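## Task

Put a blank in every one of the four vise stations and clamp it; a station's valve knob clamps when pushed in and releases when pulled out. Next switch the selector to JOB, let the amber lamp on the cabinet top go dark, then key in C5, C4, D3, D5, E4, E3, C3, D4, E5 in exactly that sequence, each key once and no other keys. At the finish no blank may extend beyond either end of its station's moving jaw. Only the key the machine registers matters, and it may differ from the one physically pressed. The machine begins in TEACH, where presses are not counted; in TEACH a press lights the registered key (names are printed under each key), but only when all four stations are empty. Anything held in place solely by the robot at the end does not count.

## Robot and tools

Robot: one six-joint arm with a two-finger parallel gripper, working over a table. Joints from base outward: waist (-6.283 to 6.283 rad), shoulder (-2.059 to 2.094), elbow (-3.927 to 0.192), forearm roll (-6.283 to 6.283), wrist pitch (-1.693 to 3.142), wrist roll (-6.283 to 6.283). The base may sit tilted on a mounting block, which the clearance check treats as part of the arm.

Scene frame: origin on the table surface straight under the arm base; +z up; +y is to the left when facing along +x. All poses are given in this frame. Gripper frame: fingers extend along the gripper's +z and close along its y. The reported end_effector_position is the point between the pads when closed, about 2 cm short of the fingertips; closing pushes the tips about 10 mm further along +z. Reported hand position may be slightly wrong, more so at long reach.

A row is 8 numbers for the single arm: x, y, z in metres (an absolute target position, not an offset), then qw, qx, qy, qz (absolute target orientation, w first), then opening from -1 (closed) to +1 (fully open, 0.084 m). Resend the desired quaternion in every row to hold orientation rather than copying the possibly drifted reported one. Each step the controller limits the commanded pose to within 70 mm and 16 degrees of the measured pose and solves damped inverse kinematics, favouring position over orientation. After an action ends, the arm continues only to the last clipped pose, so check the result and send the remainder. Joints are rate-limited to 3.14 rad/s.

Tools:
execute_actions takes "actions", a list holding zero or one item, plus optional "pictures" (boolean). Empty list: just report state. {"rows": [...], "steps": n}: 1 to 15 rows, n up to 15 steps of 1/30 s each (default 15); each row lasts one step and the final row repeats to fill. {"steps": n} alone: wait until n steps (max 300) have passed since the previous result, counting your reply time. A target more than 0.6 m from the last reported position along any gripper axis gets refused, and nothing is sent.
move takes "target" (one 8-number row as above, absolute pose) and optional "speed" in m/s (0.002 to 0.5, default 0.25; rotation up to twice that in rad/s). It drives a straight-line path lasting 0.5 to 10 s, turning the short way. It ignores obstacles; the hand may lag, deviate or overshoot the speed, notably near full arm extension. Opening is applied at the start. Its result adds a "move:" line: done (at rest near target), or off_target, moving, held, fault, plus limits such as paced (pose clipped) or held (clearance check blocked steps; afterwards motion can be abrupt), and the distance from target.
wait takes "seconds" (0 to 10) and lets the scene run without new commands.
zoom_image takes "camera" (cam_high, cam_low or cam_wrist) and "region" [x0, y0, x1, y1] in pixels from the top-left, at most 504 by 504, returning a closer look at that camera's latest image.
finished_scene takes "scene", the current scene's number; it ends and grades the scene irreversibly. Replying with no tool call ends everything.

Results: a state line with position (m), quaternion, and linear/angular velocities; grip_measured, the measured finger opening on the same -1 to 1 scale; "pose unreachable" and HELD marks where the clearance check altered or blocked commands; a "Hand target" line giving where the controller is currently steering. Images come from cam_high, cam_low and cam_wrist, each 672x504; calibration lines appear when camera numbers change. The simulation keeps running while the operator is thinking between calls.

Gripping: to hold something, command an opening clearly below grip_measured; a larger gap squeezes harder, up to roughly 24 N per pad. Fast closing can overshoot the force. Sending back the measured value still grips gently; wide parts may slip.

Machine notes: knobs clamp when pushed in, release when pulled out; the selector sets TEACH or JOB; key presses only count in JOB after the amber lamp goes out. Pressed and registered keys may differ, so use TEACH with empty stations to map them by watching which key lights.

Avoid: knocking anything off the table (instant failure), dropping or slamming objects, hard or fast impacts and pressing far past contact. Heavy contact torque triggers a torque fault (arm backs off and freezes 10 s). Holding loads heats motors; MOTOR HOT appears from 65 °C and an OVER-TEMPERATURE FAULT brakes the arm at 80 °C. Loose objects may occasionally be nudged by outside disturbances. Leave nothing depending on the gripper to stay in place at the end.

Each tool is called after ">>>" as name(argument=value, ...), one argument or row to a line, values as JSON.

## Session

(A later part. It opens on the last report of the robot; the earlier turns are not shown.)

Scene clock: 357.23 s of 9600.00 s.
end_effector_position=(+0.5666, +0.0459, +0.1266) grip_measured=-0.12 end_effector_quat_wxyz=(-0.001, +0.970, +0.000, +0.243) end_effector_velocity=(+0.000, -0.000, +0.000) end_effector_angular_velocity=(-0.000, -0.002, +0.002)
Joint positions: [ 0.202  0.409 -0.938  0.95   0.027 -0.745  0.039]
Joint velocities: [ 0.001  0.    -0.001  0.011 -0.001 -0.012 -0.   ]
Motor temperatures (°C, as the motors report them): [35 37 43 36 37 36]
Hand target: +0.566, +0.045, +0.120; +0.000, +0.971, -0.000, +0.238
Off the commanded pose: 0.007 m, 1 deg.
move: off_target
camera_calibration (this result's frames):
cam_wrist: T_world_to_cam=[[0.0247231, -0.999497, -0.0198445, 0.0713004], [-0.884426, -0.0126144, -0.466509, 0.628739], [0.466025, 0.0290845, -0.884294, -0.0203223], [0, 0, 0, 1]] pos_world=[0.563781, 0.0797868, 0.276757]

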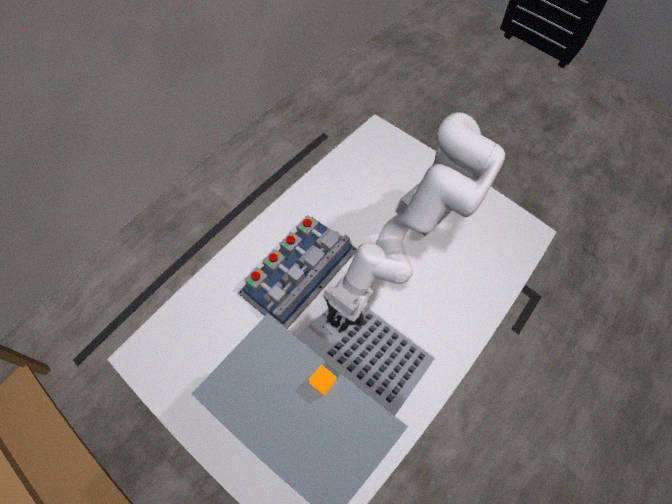

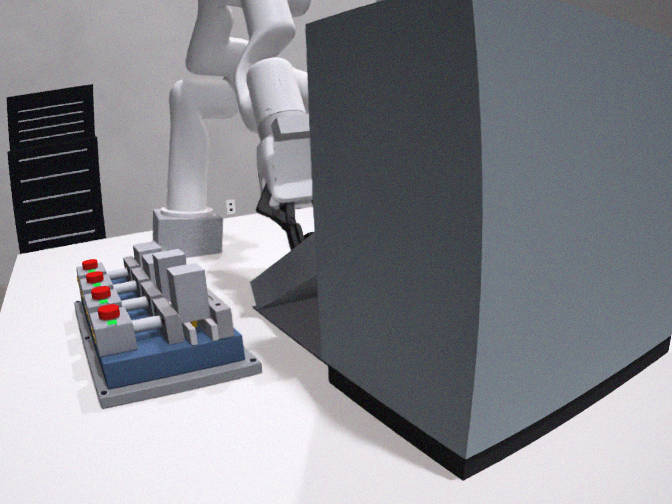

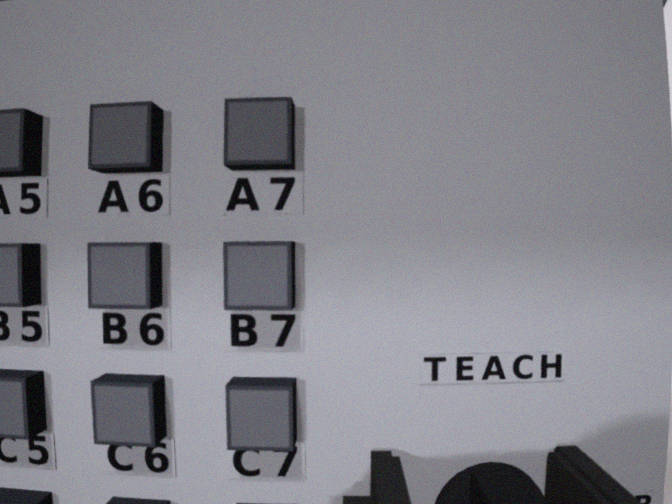

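>>> move(
  target=[0.559,0.045,0.134,0,0.971,0,0.238,-0.1],
  speed=0.03,
)

>>> move(
  target=[0.559,0.041,0.134,0,0.971,0,0.238,-0.3],
  speed=0.03,
)

>>> move(
  target=[0.5614,0.041,0.1289,0,0.971,0,0.238,-0.3],
  speed=0.02,
)

>>> move(
  target=[0.5614,0.041,0.1289,0,0.971,0,0.238,-0.9],
)

Scene clock: 361.50 s of 9600.00 s.
end_effector_position=(+0.5592, +0.0451, +0.1338) grip_measured=-0.11 end_effector_quat_wxyz=(-0.000, +0.971, +0.000, +0.238) end_effector_velocity=(-0.002, -0.000, +0.001) end_effector_angular_velocity=(-0.002, +0.006, -0.002)
Joint positions: [ 0.192  0.369 -0.897  0.863  0.036 -0.667  0.039]
Joint velocities: [-0.005 -0.009  0.012 -0.049  0.002  0.046 -0.   ]
Motor temperatures (°C, as the motors report them): [35 37 44 36 37 36]
Hand target: +0.559, +0.045, +0.134; -0.000, +0.971, +0.000, +0.238
Off the commanded pose: 0.000 m, 0 deg.
After step 90, 0.47 s passed at rest.
move: done
camera_calibration (this result's frames):
cam_wrist: T_world_to_cam=[[0.0242043, -0.99953, -0.0188328, 0.0709829], [-0.888418, -0.012868, -0.458855, 0.626777], [0.458397, 0.0278376, -0.888312, -0.00569663], [0, 0, 0, 1]] pos_world=[0.557733, 0.0791735, 0.283876]

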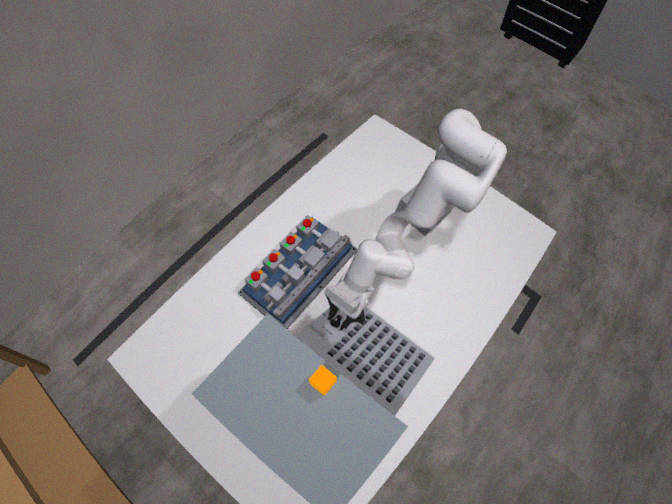

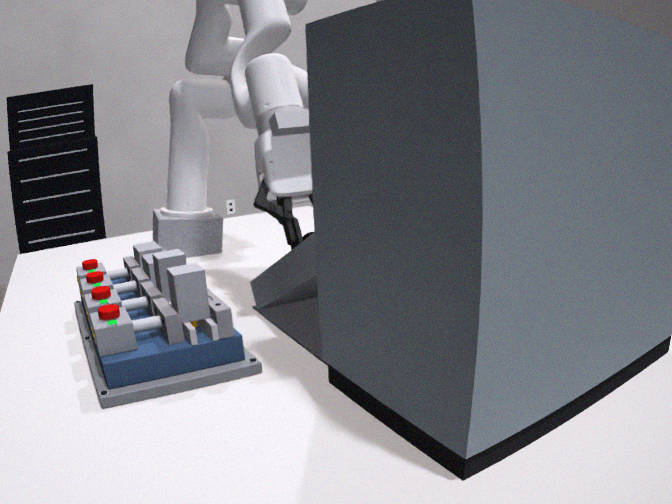

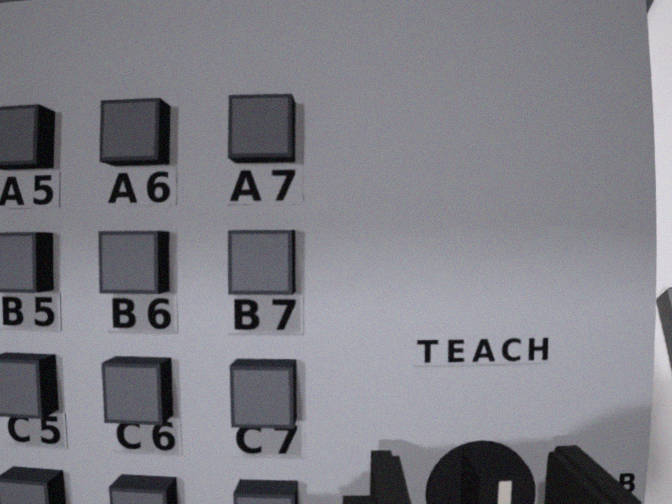

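Scene clock: 362.20 s of 9600.00 s.
end_effector_position=(+0.5590, +0.0411, +0.1340) grip_measured=-0.32 end_effector_quat_wxyz=(+0.000, +0.971, -0.000, +0.238) end_effector_velocity=(-0.000, -0.001, +0.000) end_effector_angular_velocity=(+0.000, -0.000, +0.001)
Joint positions: [ 0.184  0.368 -0.898  0.872  0.04  -0.682  0.03 ]
Joint velocities: [-0.002 -0.    -0.001  0.008  0.001 -0.01   0.   ]
Motor temperatures (°C, as the motors report them): [35 37 44 36 37 36]
Hand target: +0.559, +0.041, +0.134; +0.000, +0.971, -0.000, +0.238
Off the commanded pose: 0.000 m, 0 deg.
move: done
camera_calibration (this result's frames):
cam_wrist: T_world_to_cam=[[0.0237119, -0.999551, -0.0183027, 0.067253], [-0.888834, -0.0126981, -0.458053, 0.626754], [0.457615, 0.0271294, -0.888736, -0.00478707], [0, 0, 0, 1]] pos_world=[0.557676, 0.0753113, 0.284063]

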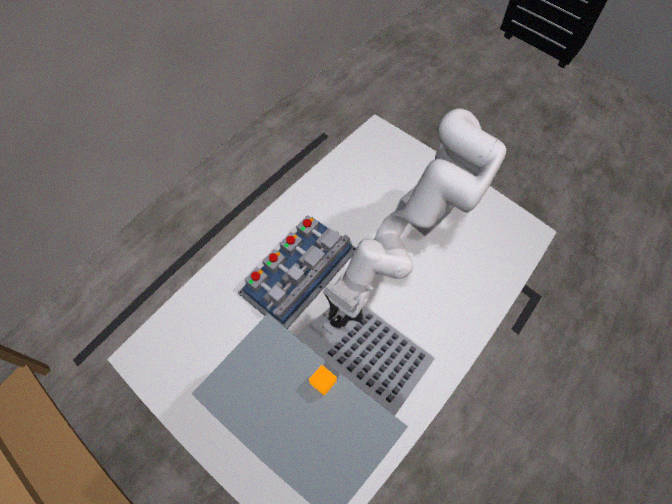

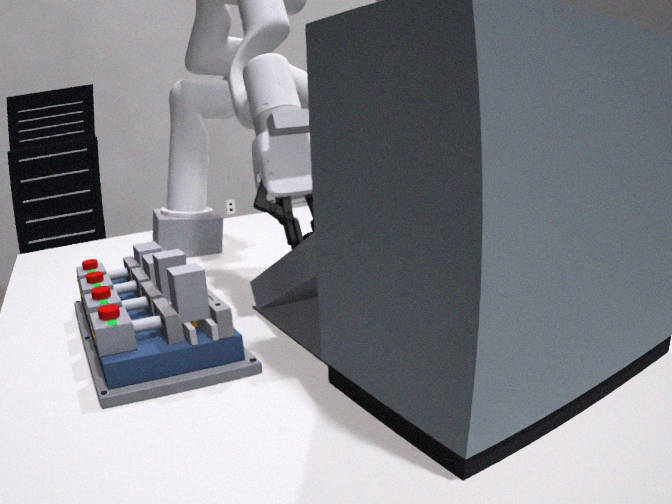

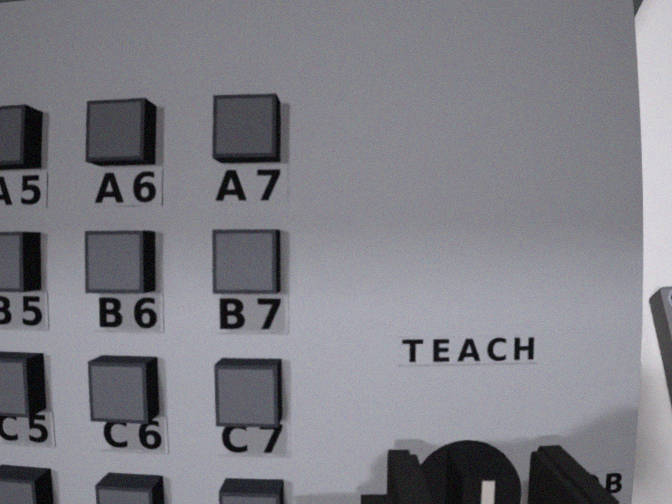

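Scene clock: 362.90 s of 9600.00 s.
end_effector_position=(+0.5613, +0.0410, +0.1290) grip_measured=-0.32 end_effector_quat_wxyz=(+0.000, +0.971, -0.000, +0.238) end_effector_velocity=(+0.001, +0.000, -0.001) end_effector_angular_velocity=(+0.002, -0.002, +0.000)
Joint positions: [ 0.188  0.389 -0.914  0.905  0.036 -0.712  0.03 ]
Joint velocities: [ 0.002  0.006 -0.008  0.027  0.    -0.024 -0.   ]
Motor temperatures (°C, as the motors report them): [35 37 44 36 37 36]
Hand target: +0.561, +0.041, +0.129; +0.000, +0.971, -0.000, +0.238
Off the commanded pose: 0.000 m, 0 deg.
move: done
camera_calibration (this result's frames):
cam_wrist: T_world_to_cam=[[0.0236131, -0.999557, -0.0181066, 0.0669915], [-0.888989, -0.0127091, -0.457753, 0.626561], [0.45732, 0.0269055, -0.888895, -0.0100283], [0, 0, 0, 1]] pos_world=[0.56001, 0.0751947, 0.279109]

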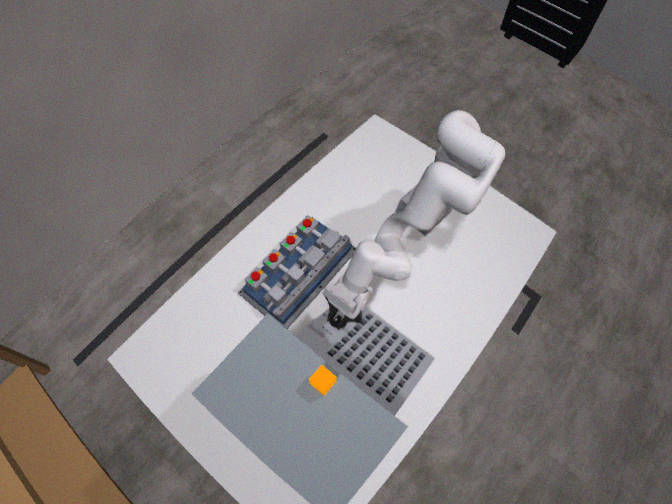

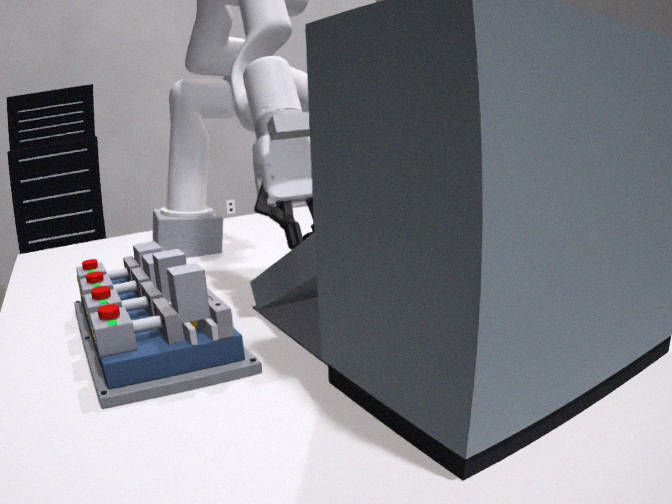

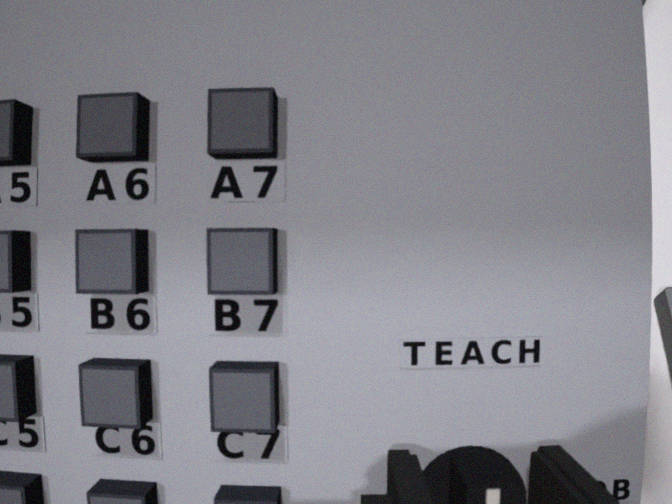

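Scene clock: 363.60 s of 9600.00 s.
end_effector_position=(+0.5623, +0.0410, +0.1303) grip_measured=-0.73 end_effector_quat_wxyz=(+0.000, +0.971, -0.000, +0.240) end_effector_velocity=(-0.000, +0.000, -0.001) end_effector_angular_velocity=(+0.000, +0.002, +0.001)
Joint positions: [ 0.188  0.388 -0.916  0.91   0.035 -0.716  0.012]
Joint velocities: [ 0.001  0.003 -0.002  0.003  0.001 -0.003  0.   ]
Motor temperatures (°C, as the motors report them): [35 37 44 36 37 36]
Hand target: +0.561, +0.041, +0.129; +0.000, +0.971, -0.000, +0.238
Off the commanded pose: 0.002 m, 0 deg.
move: done
camera_calibration (this result's frames):
cam_wrist: T_world_to_cam=[[0.023637, -0.999555, -0.0181798, 0.0669984], [-0.887403, -0.0126035, -0.460823, 0.627521], [0.460389, 0.0270253, -0.887306, -0.0113385], [0, 0, 0, 1]] pos_world=[0.5605, 0.075184, 0.280333]

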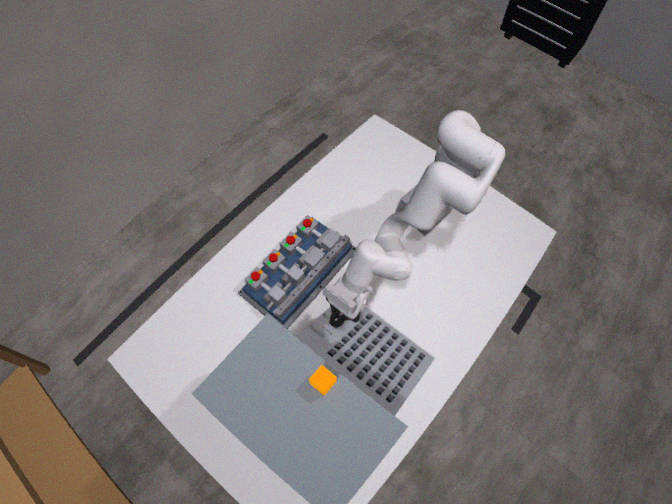

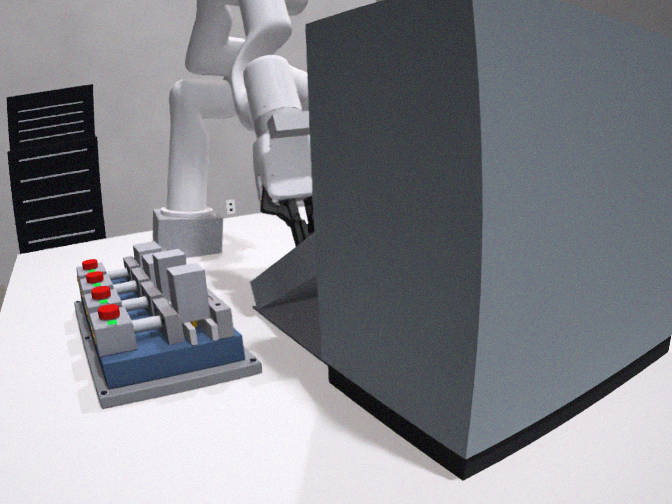

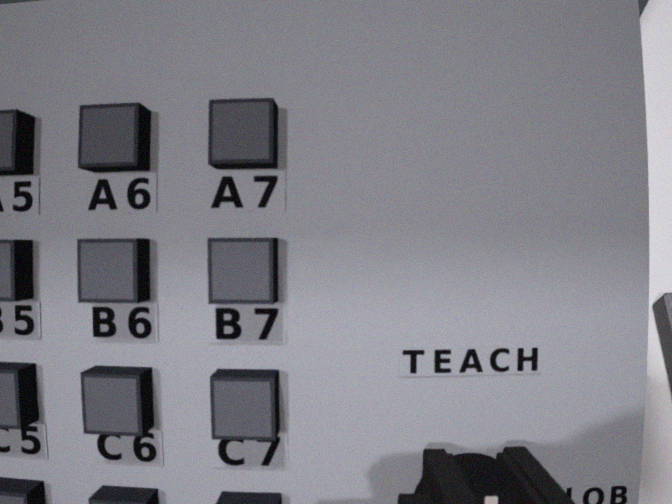

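>>> move(
  target=[0.5612,0.041,0.131,-0.175,0.656,-0.716,0.161,-0.64],
  speed=0.15,
)

>>> move(
  target=[0.5612,0.041,0.131,-0.175,0.656,-0.716,0.161,-0.2],
)

>>> move(
  target=[0.545,0.041,0.165,-0.175,0.656,-0.716,0.161,-0.2],
  speed=0.08,
)

>>> move(
  target=[0.52,0.08,0.21,0,0.971,0,0.238,-1],
)

Scene clock: 371.37 s of 9600.00 s.
end_effector_position=(+0.5608, +0.0409, +0.1305) grip_measured=-0.66 end_effector_quat_wxyz=(-0.176, +0.657, -0.715, +0.161) end_effector_velocity=(+0.001, +0.000, +0.001) end_effector_angular_velocity=(-0.002, +0.010, -0.015)
Joint positions: [ 0.188  0.383 -0.911  0.907  0.037  0.942  0.015]
Joint velocities: [-0.01  -0.004  0.011 -0.124  0.001  0.128  0.   ]
Motor temperatures (°C, as the motors report them): [35 37 43 36 37 36]
Hand target: +0.561, +0.041, +0.131; -0.176, +0.656, -0.716, +0.161
Off the commanded pose: 0.001 m, 0 deg.
move: done
camera_calibration (this result's frames):
cam_wrist: T_world_to_cam=[[-0.871003, 0.0730332, -0.485819, 0.585774], [0.0620387, 0.997323, 0.0387012, -0.0126215], [0.487345, 0.00356931, -0.873202, -0.0264453], [0, 0, 0, 1]] pos_world=[0.523882, -0.0300988, 0.261976]

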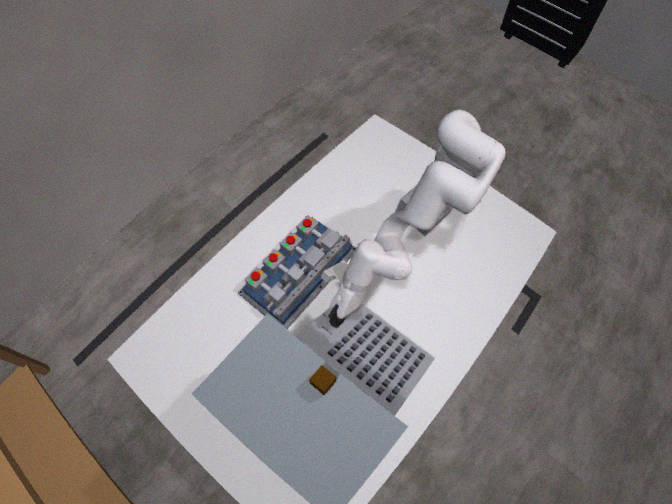

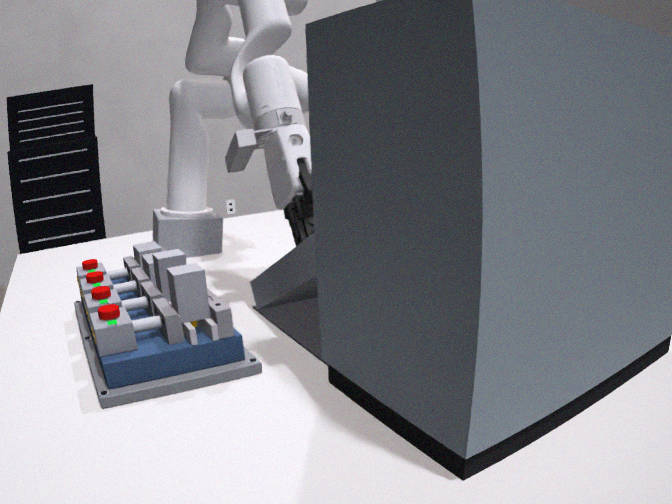

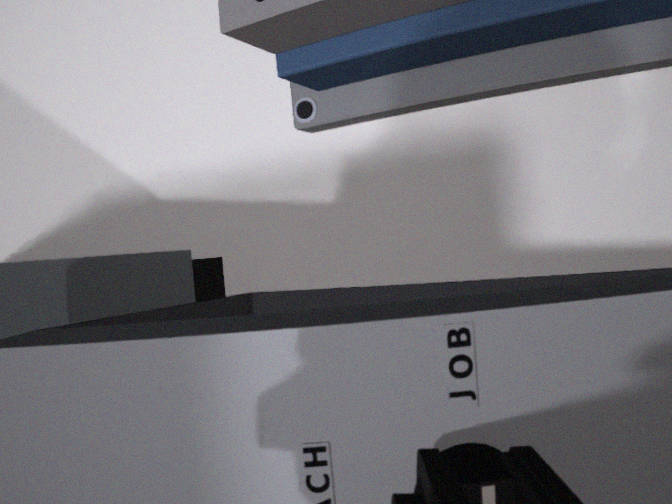

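Scene clock: 372.07 s of 9600.00 s.
end_effector_position=(+0.5612, +0.0410, +0.1310) grip_measured=-0.22 end_effector_quat_wxyz=(+0.175, -0.656, +0.716, -0.161) end_effector_velocity=(-0.000, -0.000, -0.000) end_effector_angular_velocity=(-0.001, +0.001, -0.001)
Joint positions: [ 0.186  0.382 -0.91   0.884  0.038  0.965  0.035]
Joint velocities: [-0.001 -0.     0.002 -0.014 -0.     0.014 -0.   ]
Motor temperatures (°C, as the motors report them): [35 37 43 36 37 36]
Hand target: +0.561, +0.041, +0.131; +0.175, -0.656, +0.716, -0.161
Off the commanded pose: 0.000 m, 0 deg.
move: done
camera_calibration (this result's frames):
cam_wrist: T_world_to_cam=[[-0.871305, 0.0743927, -0.485071, 0.586431], [0.0640117, 0.997227, 0.0379588, -0.0137874], [0.48655, 0.00202345, -0.873651, -0.0256351], [0, 0, 0, 1]] pos_world=[0.524315, -0.0298252, 0.262588]

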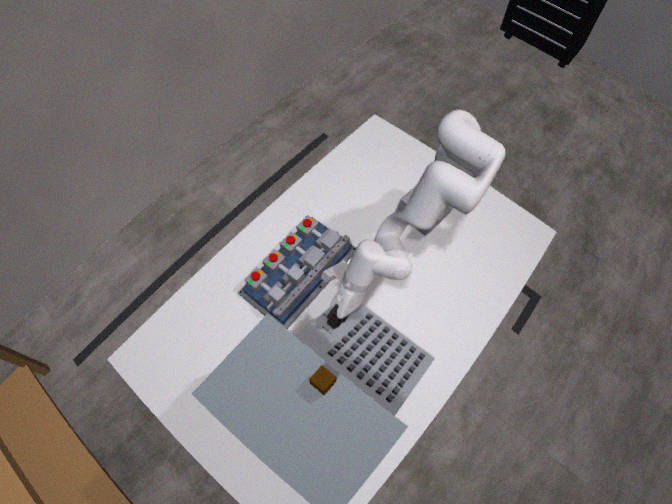

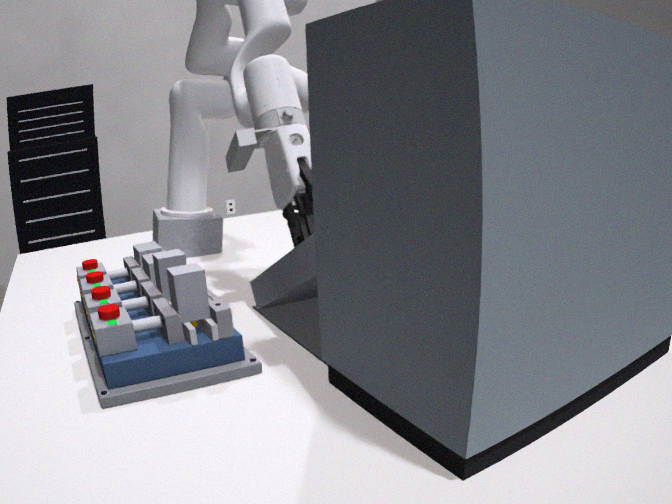

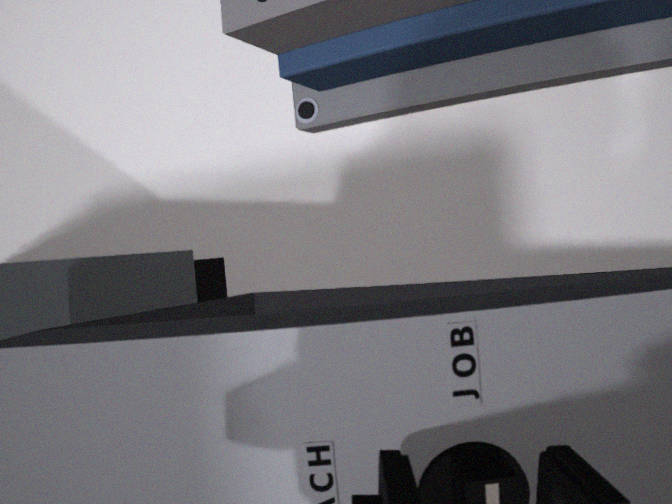

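Scene clock: 372.97 s of 9600.00 s.
end_effector_position=(+0.5451, +0.0411, +0.1645) grip_measured=-0.22 end_effector_quat_wxyz=(-0.176, +0.656, -0.716, +0.161) end_effector_velocity=(-0.001, +0.000, +0.003) end_effector_angular_velocity=(-0.008, +0.008, -0.004)
Joint positions: [ 0.154  0.245 -0.808  0.666  0.075  1.156  0.035]
Joint velocities: [-0.012 -0.013  0.011 -0.113  0.008  0.103 -0.   ]
Motor temperatures (°C, as the motors report them): [35 37 43 36 37 36]
Hand target: +0.545, +0.041, +0.165; -0.176, +0.656, -0.716, +0.161
Off the commanded pose: 0.001 m, 0 deg.
move: done
camera_calibration (this result's frames):
cam_wrist: T_world_to_cam=[[-0.870878, 0.0743975, -0.485835, 0.58851], [0.0630855, 0.997221, 0.0396245, -0.0138801], [0.487433, 0.00385898, -0.873152, 0.0107733], [0, 0, 0, 1]] pos_world=[0.508145, -0.0299837, 0.295875]

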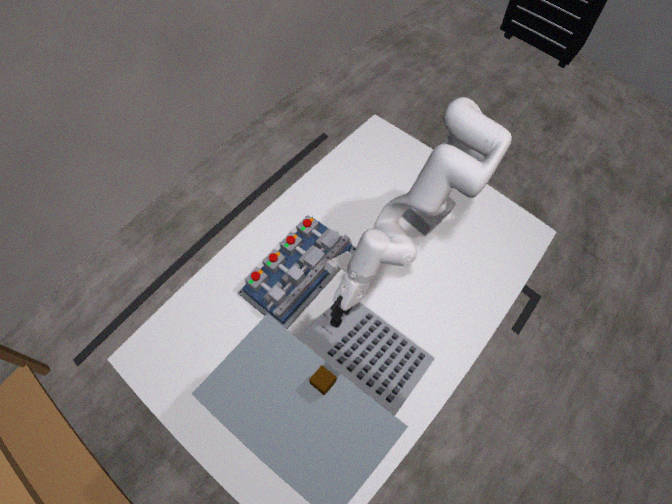

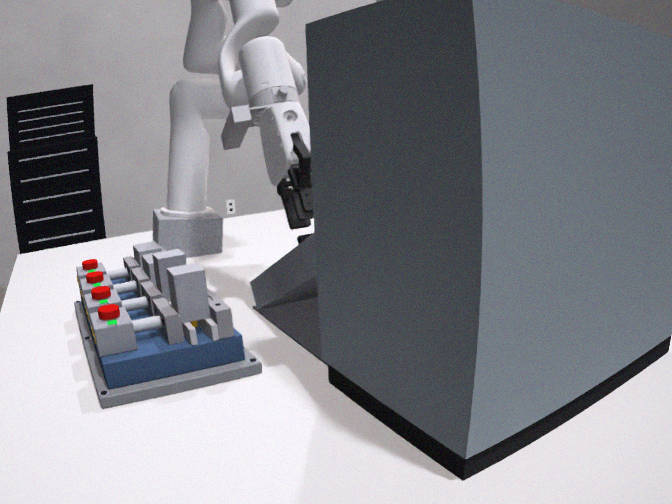

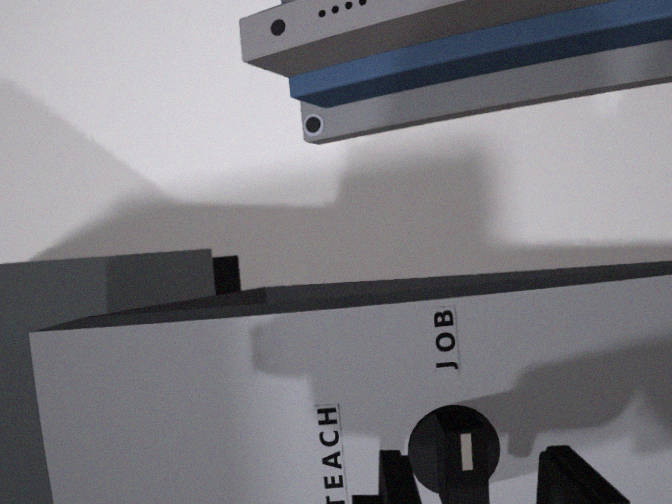

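Scene clock: 376.80 s of 9600.00 s.
end_effector_position=(+0.5203, +0.0802, +0.2099) grip_measured=-1.00 end_effector_quat_wxyz=(+0.000, +0.971, -0.001, +0.238) end_effector_velocity=(+0.000, +0.000, +0.001) end_effector_angular_velocity=(+0.002, -0.001, +0.013)
Joint positions: [ 0.172  0.049 -0.7    0.238  0.152 -0.055  0.   ]
Joint velocities: [ 0.003 -0.001 -0.001  0.04   0.001 -0.048  0.   ]
Motor temperatures (°C, as the motors report them): [35 37 43 36 37 36]
Hand target: +0.520, +0.080, +0.210; -0.000, +0.971, +0.000, +0.238
Off the commanded pose: 0.000 m, 0 deg.
move: done
camera_calibration (this result's frames):
cam_wrist: T_world_to_cam=[[0.0225856, -0.999574, -0.0184801, 0.109225], [-0.888815, -0.0116133, -0.458119, 0.627529], [0.45771, 0.0267723, -0.888699, 0.0792963], [0, 0, 0, 1]] pos_world=[0.518996, 0.114343, 0.359972]

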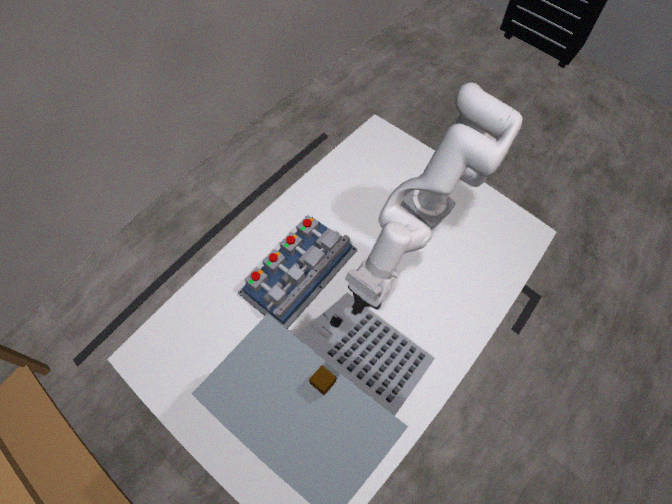

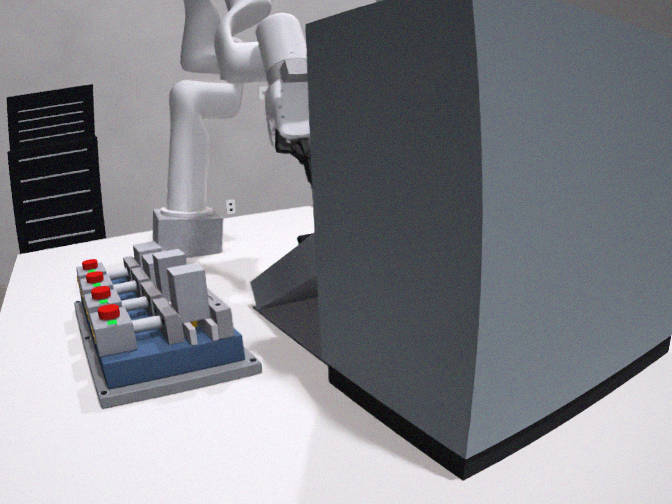

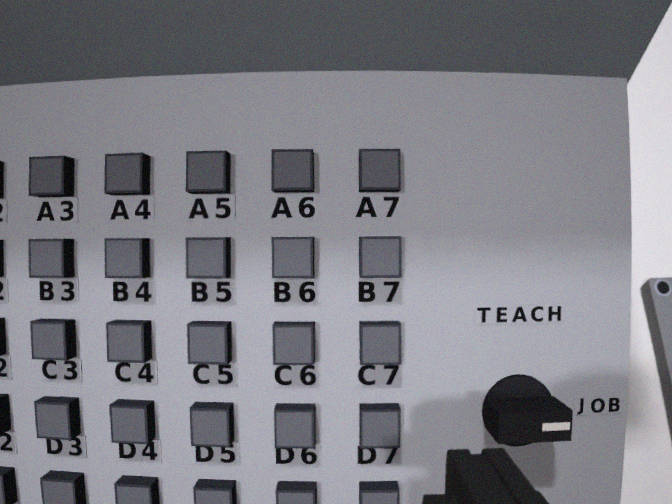

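>>> move(
  target=[0.6119,0.1375,0.1823,0,0.971,0,0.238,-1],
  speed=0.1,
)

>>> move(
  target=[0.6214,0.1375,0.1638,0,0.971,0,0.238,-1],
  speed=0.03,
)

>>> move(
  target=[0.6119,0.1375,0.1823,0,0.971,0,0.238,-1],
  speed=0.08,
)

>>> move(
  target=[0.6119,0.1712,0.1823,0,0.971,0,0.238,-1],
  speed=0.08,
)

Scene clock: 380.70 s of 9600.00 s.
end_effector_position=(+0.6119, +0.1371, +0.1823) grip_measured=-1.00 end_effector_quat_wxyz=(-0.000, +0.971, +0.000, +0.238) end_effector_velocity=(+0.002, +0.001, -0.001) end_effector_angular_velocity=(-0.002, +0.000, -0.001)
Joint positions: [ 0.234  0.375 -1.081  0.035  0.201  0.199  0.   ]
Joint velocities: [ 0.001  0.007 -0.009 -0.012  0.003  0.013  0.   ]
Motor temperatures (°C, as the motors report them): [35 37 43 36 37 36]
Hand target: +0.612, +0.137, +0.182; -0.000, +0.971, +0.000, +0.238
Off the commanded pose: 0.000 m, 0 deg.
move: done
camera_calibration (this result's frames):
cam_wrist: T_world_to_cam=[[0.0240592, -0.999535, -0.0187565, 0.162713], [-0.888761, -0.0127947, -0.458192, 0.697126], [0.457739, 0.0276938, -0.888655, 0.0112088], [0, 0, 0, 1]] pos_world=[0.610533, 0.171246, 0.33243]

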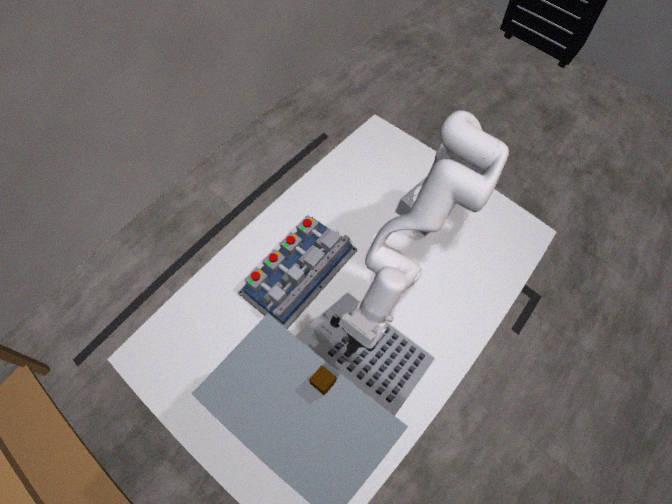

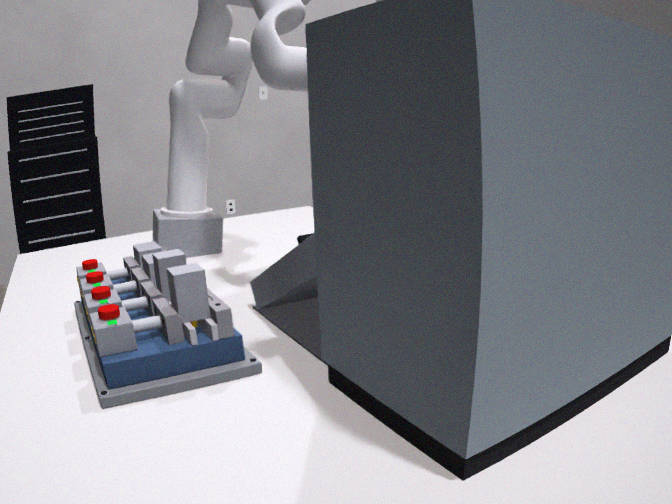

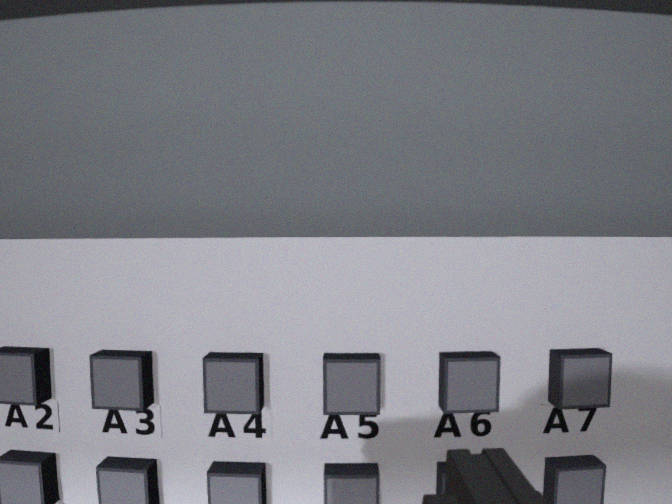

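Scene clock: 381.70 s of 9600.00 s.
end_effector_position=(+0.6214, +0.1376, +0.1648) grip_measured=-1.00 end_effector_quat_wxyz=(-0.000, +0.971, +0.000, +0.239) end_effector_velocity=(+0.002, +0.000, +0.000) end_effector_angular_velocity=(+0.000, -0.003, +0.000)
Joint positions: [ 0.235  0.439 -1.119  0.034  0.175  0.201  0.   ]
Joint velocities: [ 0.     0.004 -0.005 -0.    -0.002  0.     0.   ]
Motor temperatures (°C, as the motors report them): [35 37 43 36 37 36]
Hand target: +0.621, +0.137, +0.164; +0.000, +0.971, -0.000, +0.238
Off the commanded pose: 0.001 m, 0 deg.
move: done
camera_calibration (this result's frames):
cam_wrist: T_world_to_cam=[[0.0238724, -0.999544, -0.0185099, 0.162646], [-0.888323, -0.0127154, -0.459043, 0.697424], [0.458598, 0.0274012, -0.888221, -0.00935009], [0, 0, 0, 1]] pos_world=[0.619943, 0.171696, 0.314853]

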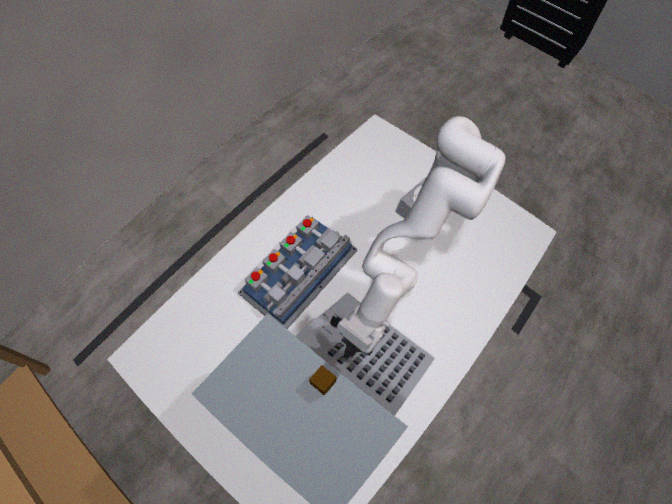

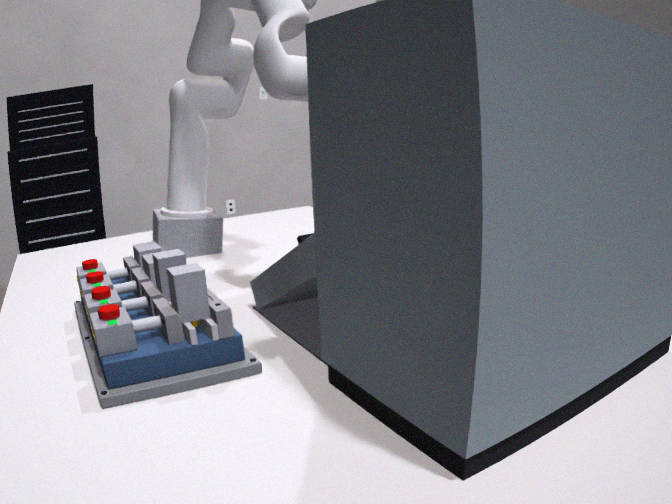

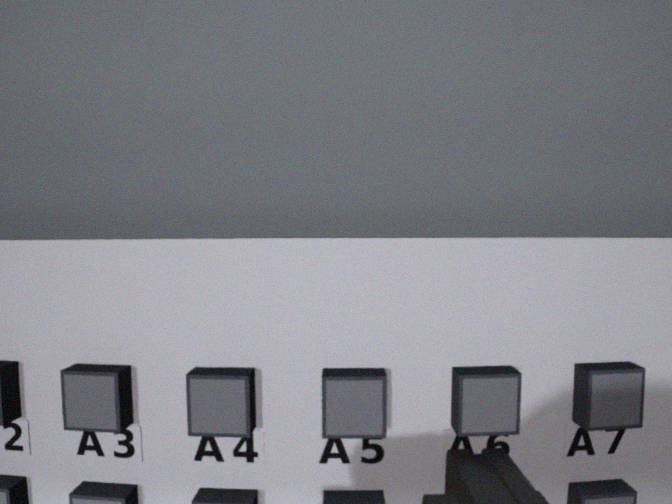

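Scene clock: 382.50 s of 9600.00 s.
end_effector_position=(+0.6119, +0.1375, +0.1818) grip_measured=-1.00 end_effector_quat_wxyz=(+0.000, +0.971, -0.000, +0.238) end_effector_velocity=(-0.001, -0.000, +0.001) end_effector_angular_velocity=(-0.000, +0.001, -0.000)
Joint positions: [ 0.235  0.377 -1.082  0.031  0.202  0.203  0.   ]
Joint velocities: [-0.    -0.007  0.005 -0.     0.003  0.     0.   ]
Motor temperatures (°C, as the motors report them): [35 37 43 36 37 36]
Hand target: +0.612, +0.138, +0.182; -0.000, +0.971, +0.000, +0.238
Off the commanded pose: 0.000 m, 0 deg.
move: done
camera_calibration (this result's frames):
cam_wrist: T_world_to_cam=[[0.0237473, -0.99955, -0.0183001, 0.163168], [-0.889002, -0.0127407, -0.457725, 0.697006], [0.457286, 0.0271386, -0.888905, 0.0111058], [0, 0, 0, 1]] pos_world=[0.610687, 0.171674, 0.331895]

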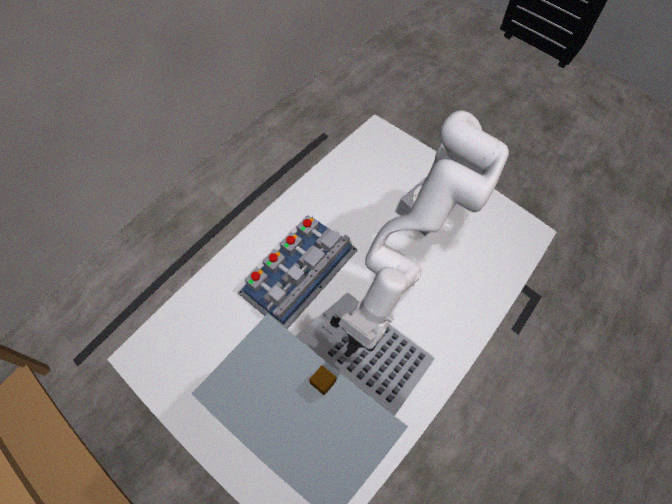

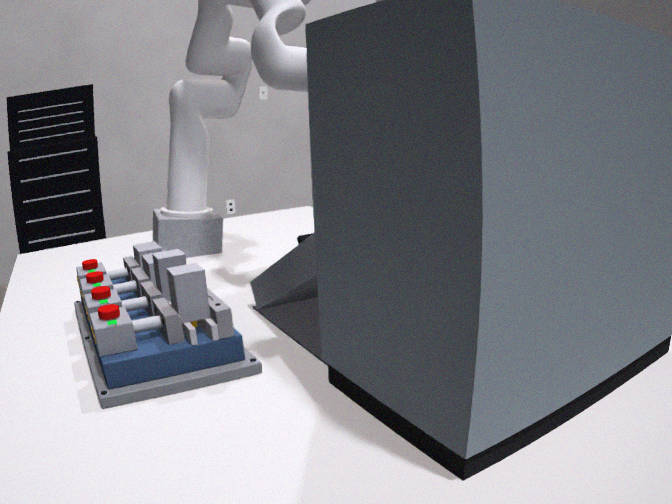

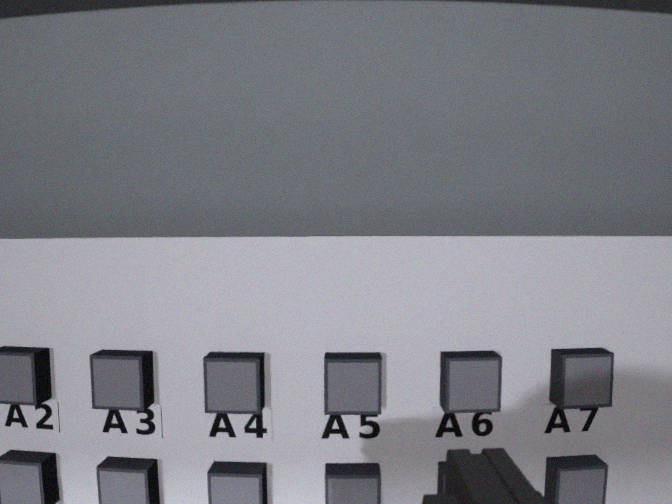

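Scene clock: 383.37 s of 9600.00 s.
end_effector_position=(+0.6120, +0.1708, +0.1822) grip_measured=-1.00 end_effector_quat_wxyz=(-0.000, +0.971, +0.000, +0.238) end_effector_velocity=(+0.000, +0.002, +0.000) end_effector_angular_velocity=(-0.003, -0.001, -0.002)
Joint positions: [ 0.283  0.389 -1.116 -0.074  0.224  0.348  0.   ]
Joint velocities: [ 0.003  0.001 -0.004 -0.021  0.003  0.024  0.   ]
Motor temperatures (°C, as the motors report them): [35 37 43 36 37 36]
Hand target: +0.612, +0.171, +0.182; -0.000, +0.971, +0.000, +0.238
Off the commanded pose: 0.000 m, 0 deg.
move: done
camera_calibration (this result's frames):
cam_wrist: T_world_to_cam=[[0.023936, -0.999538, -0.0187075, 0.196461], [-0.888926, -0.0127175, -0.457874, 0.697624], [0.457425, 0.0275893, -0.88882, 0.0103686], [0, 0, 0, 1]] pos_world=[0.610691, 0.204957, 0.332315]

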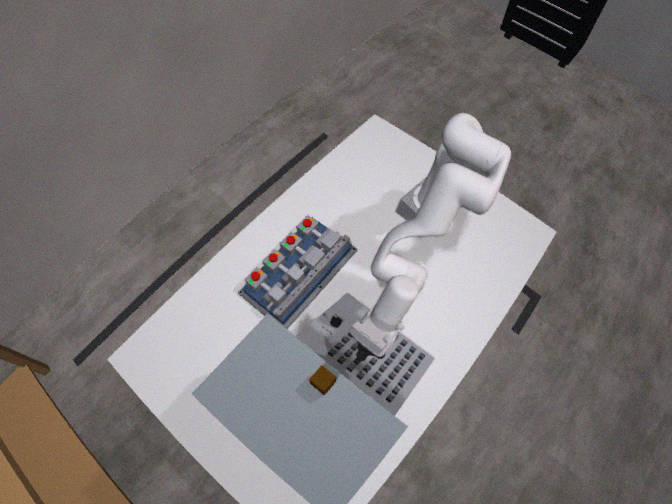

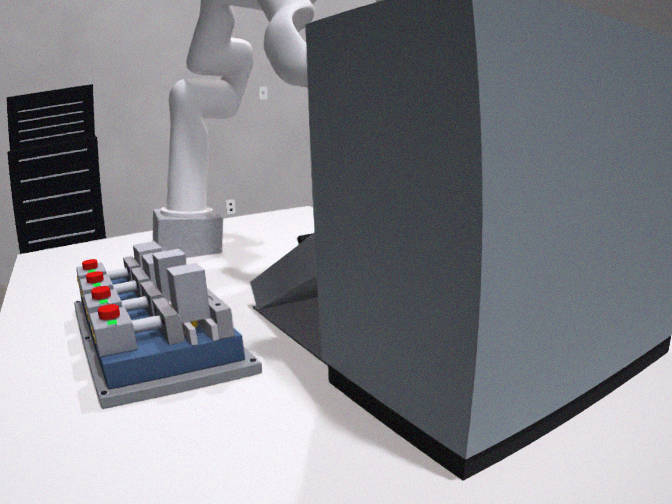

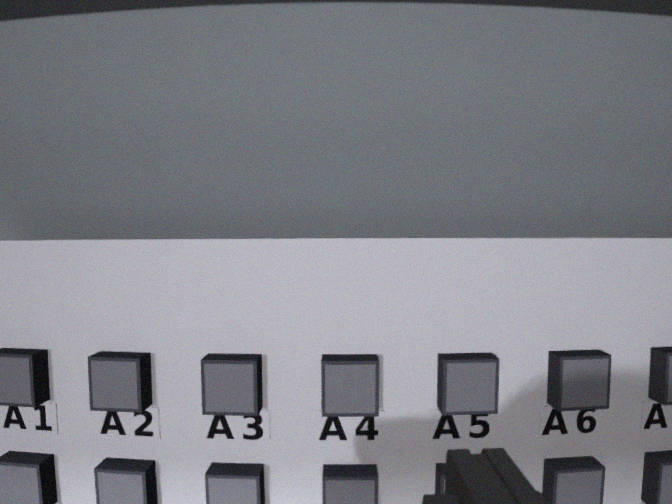

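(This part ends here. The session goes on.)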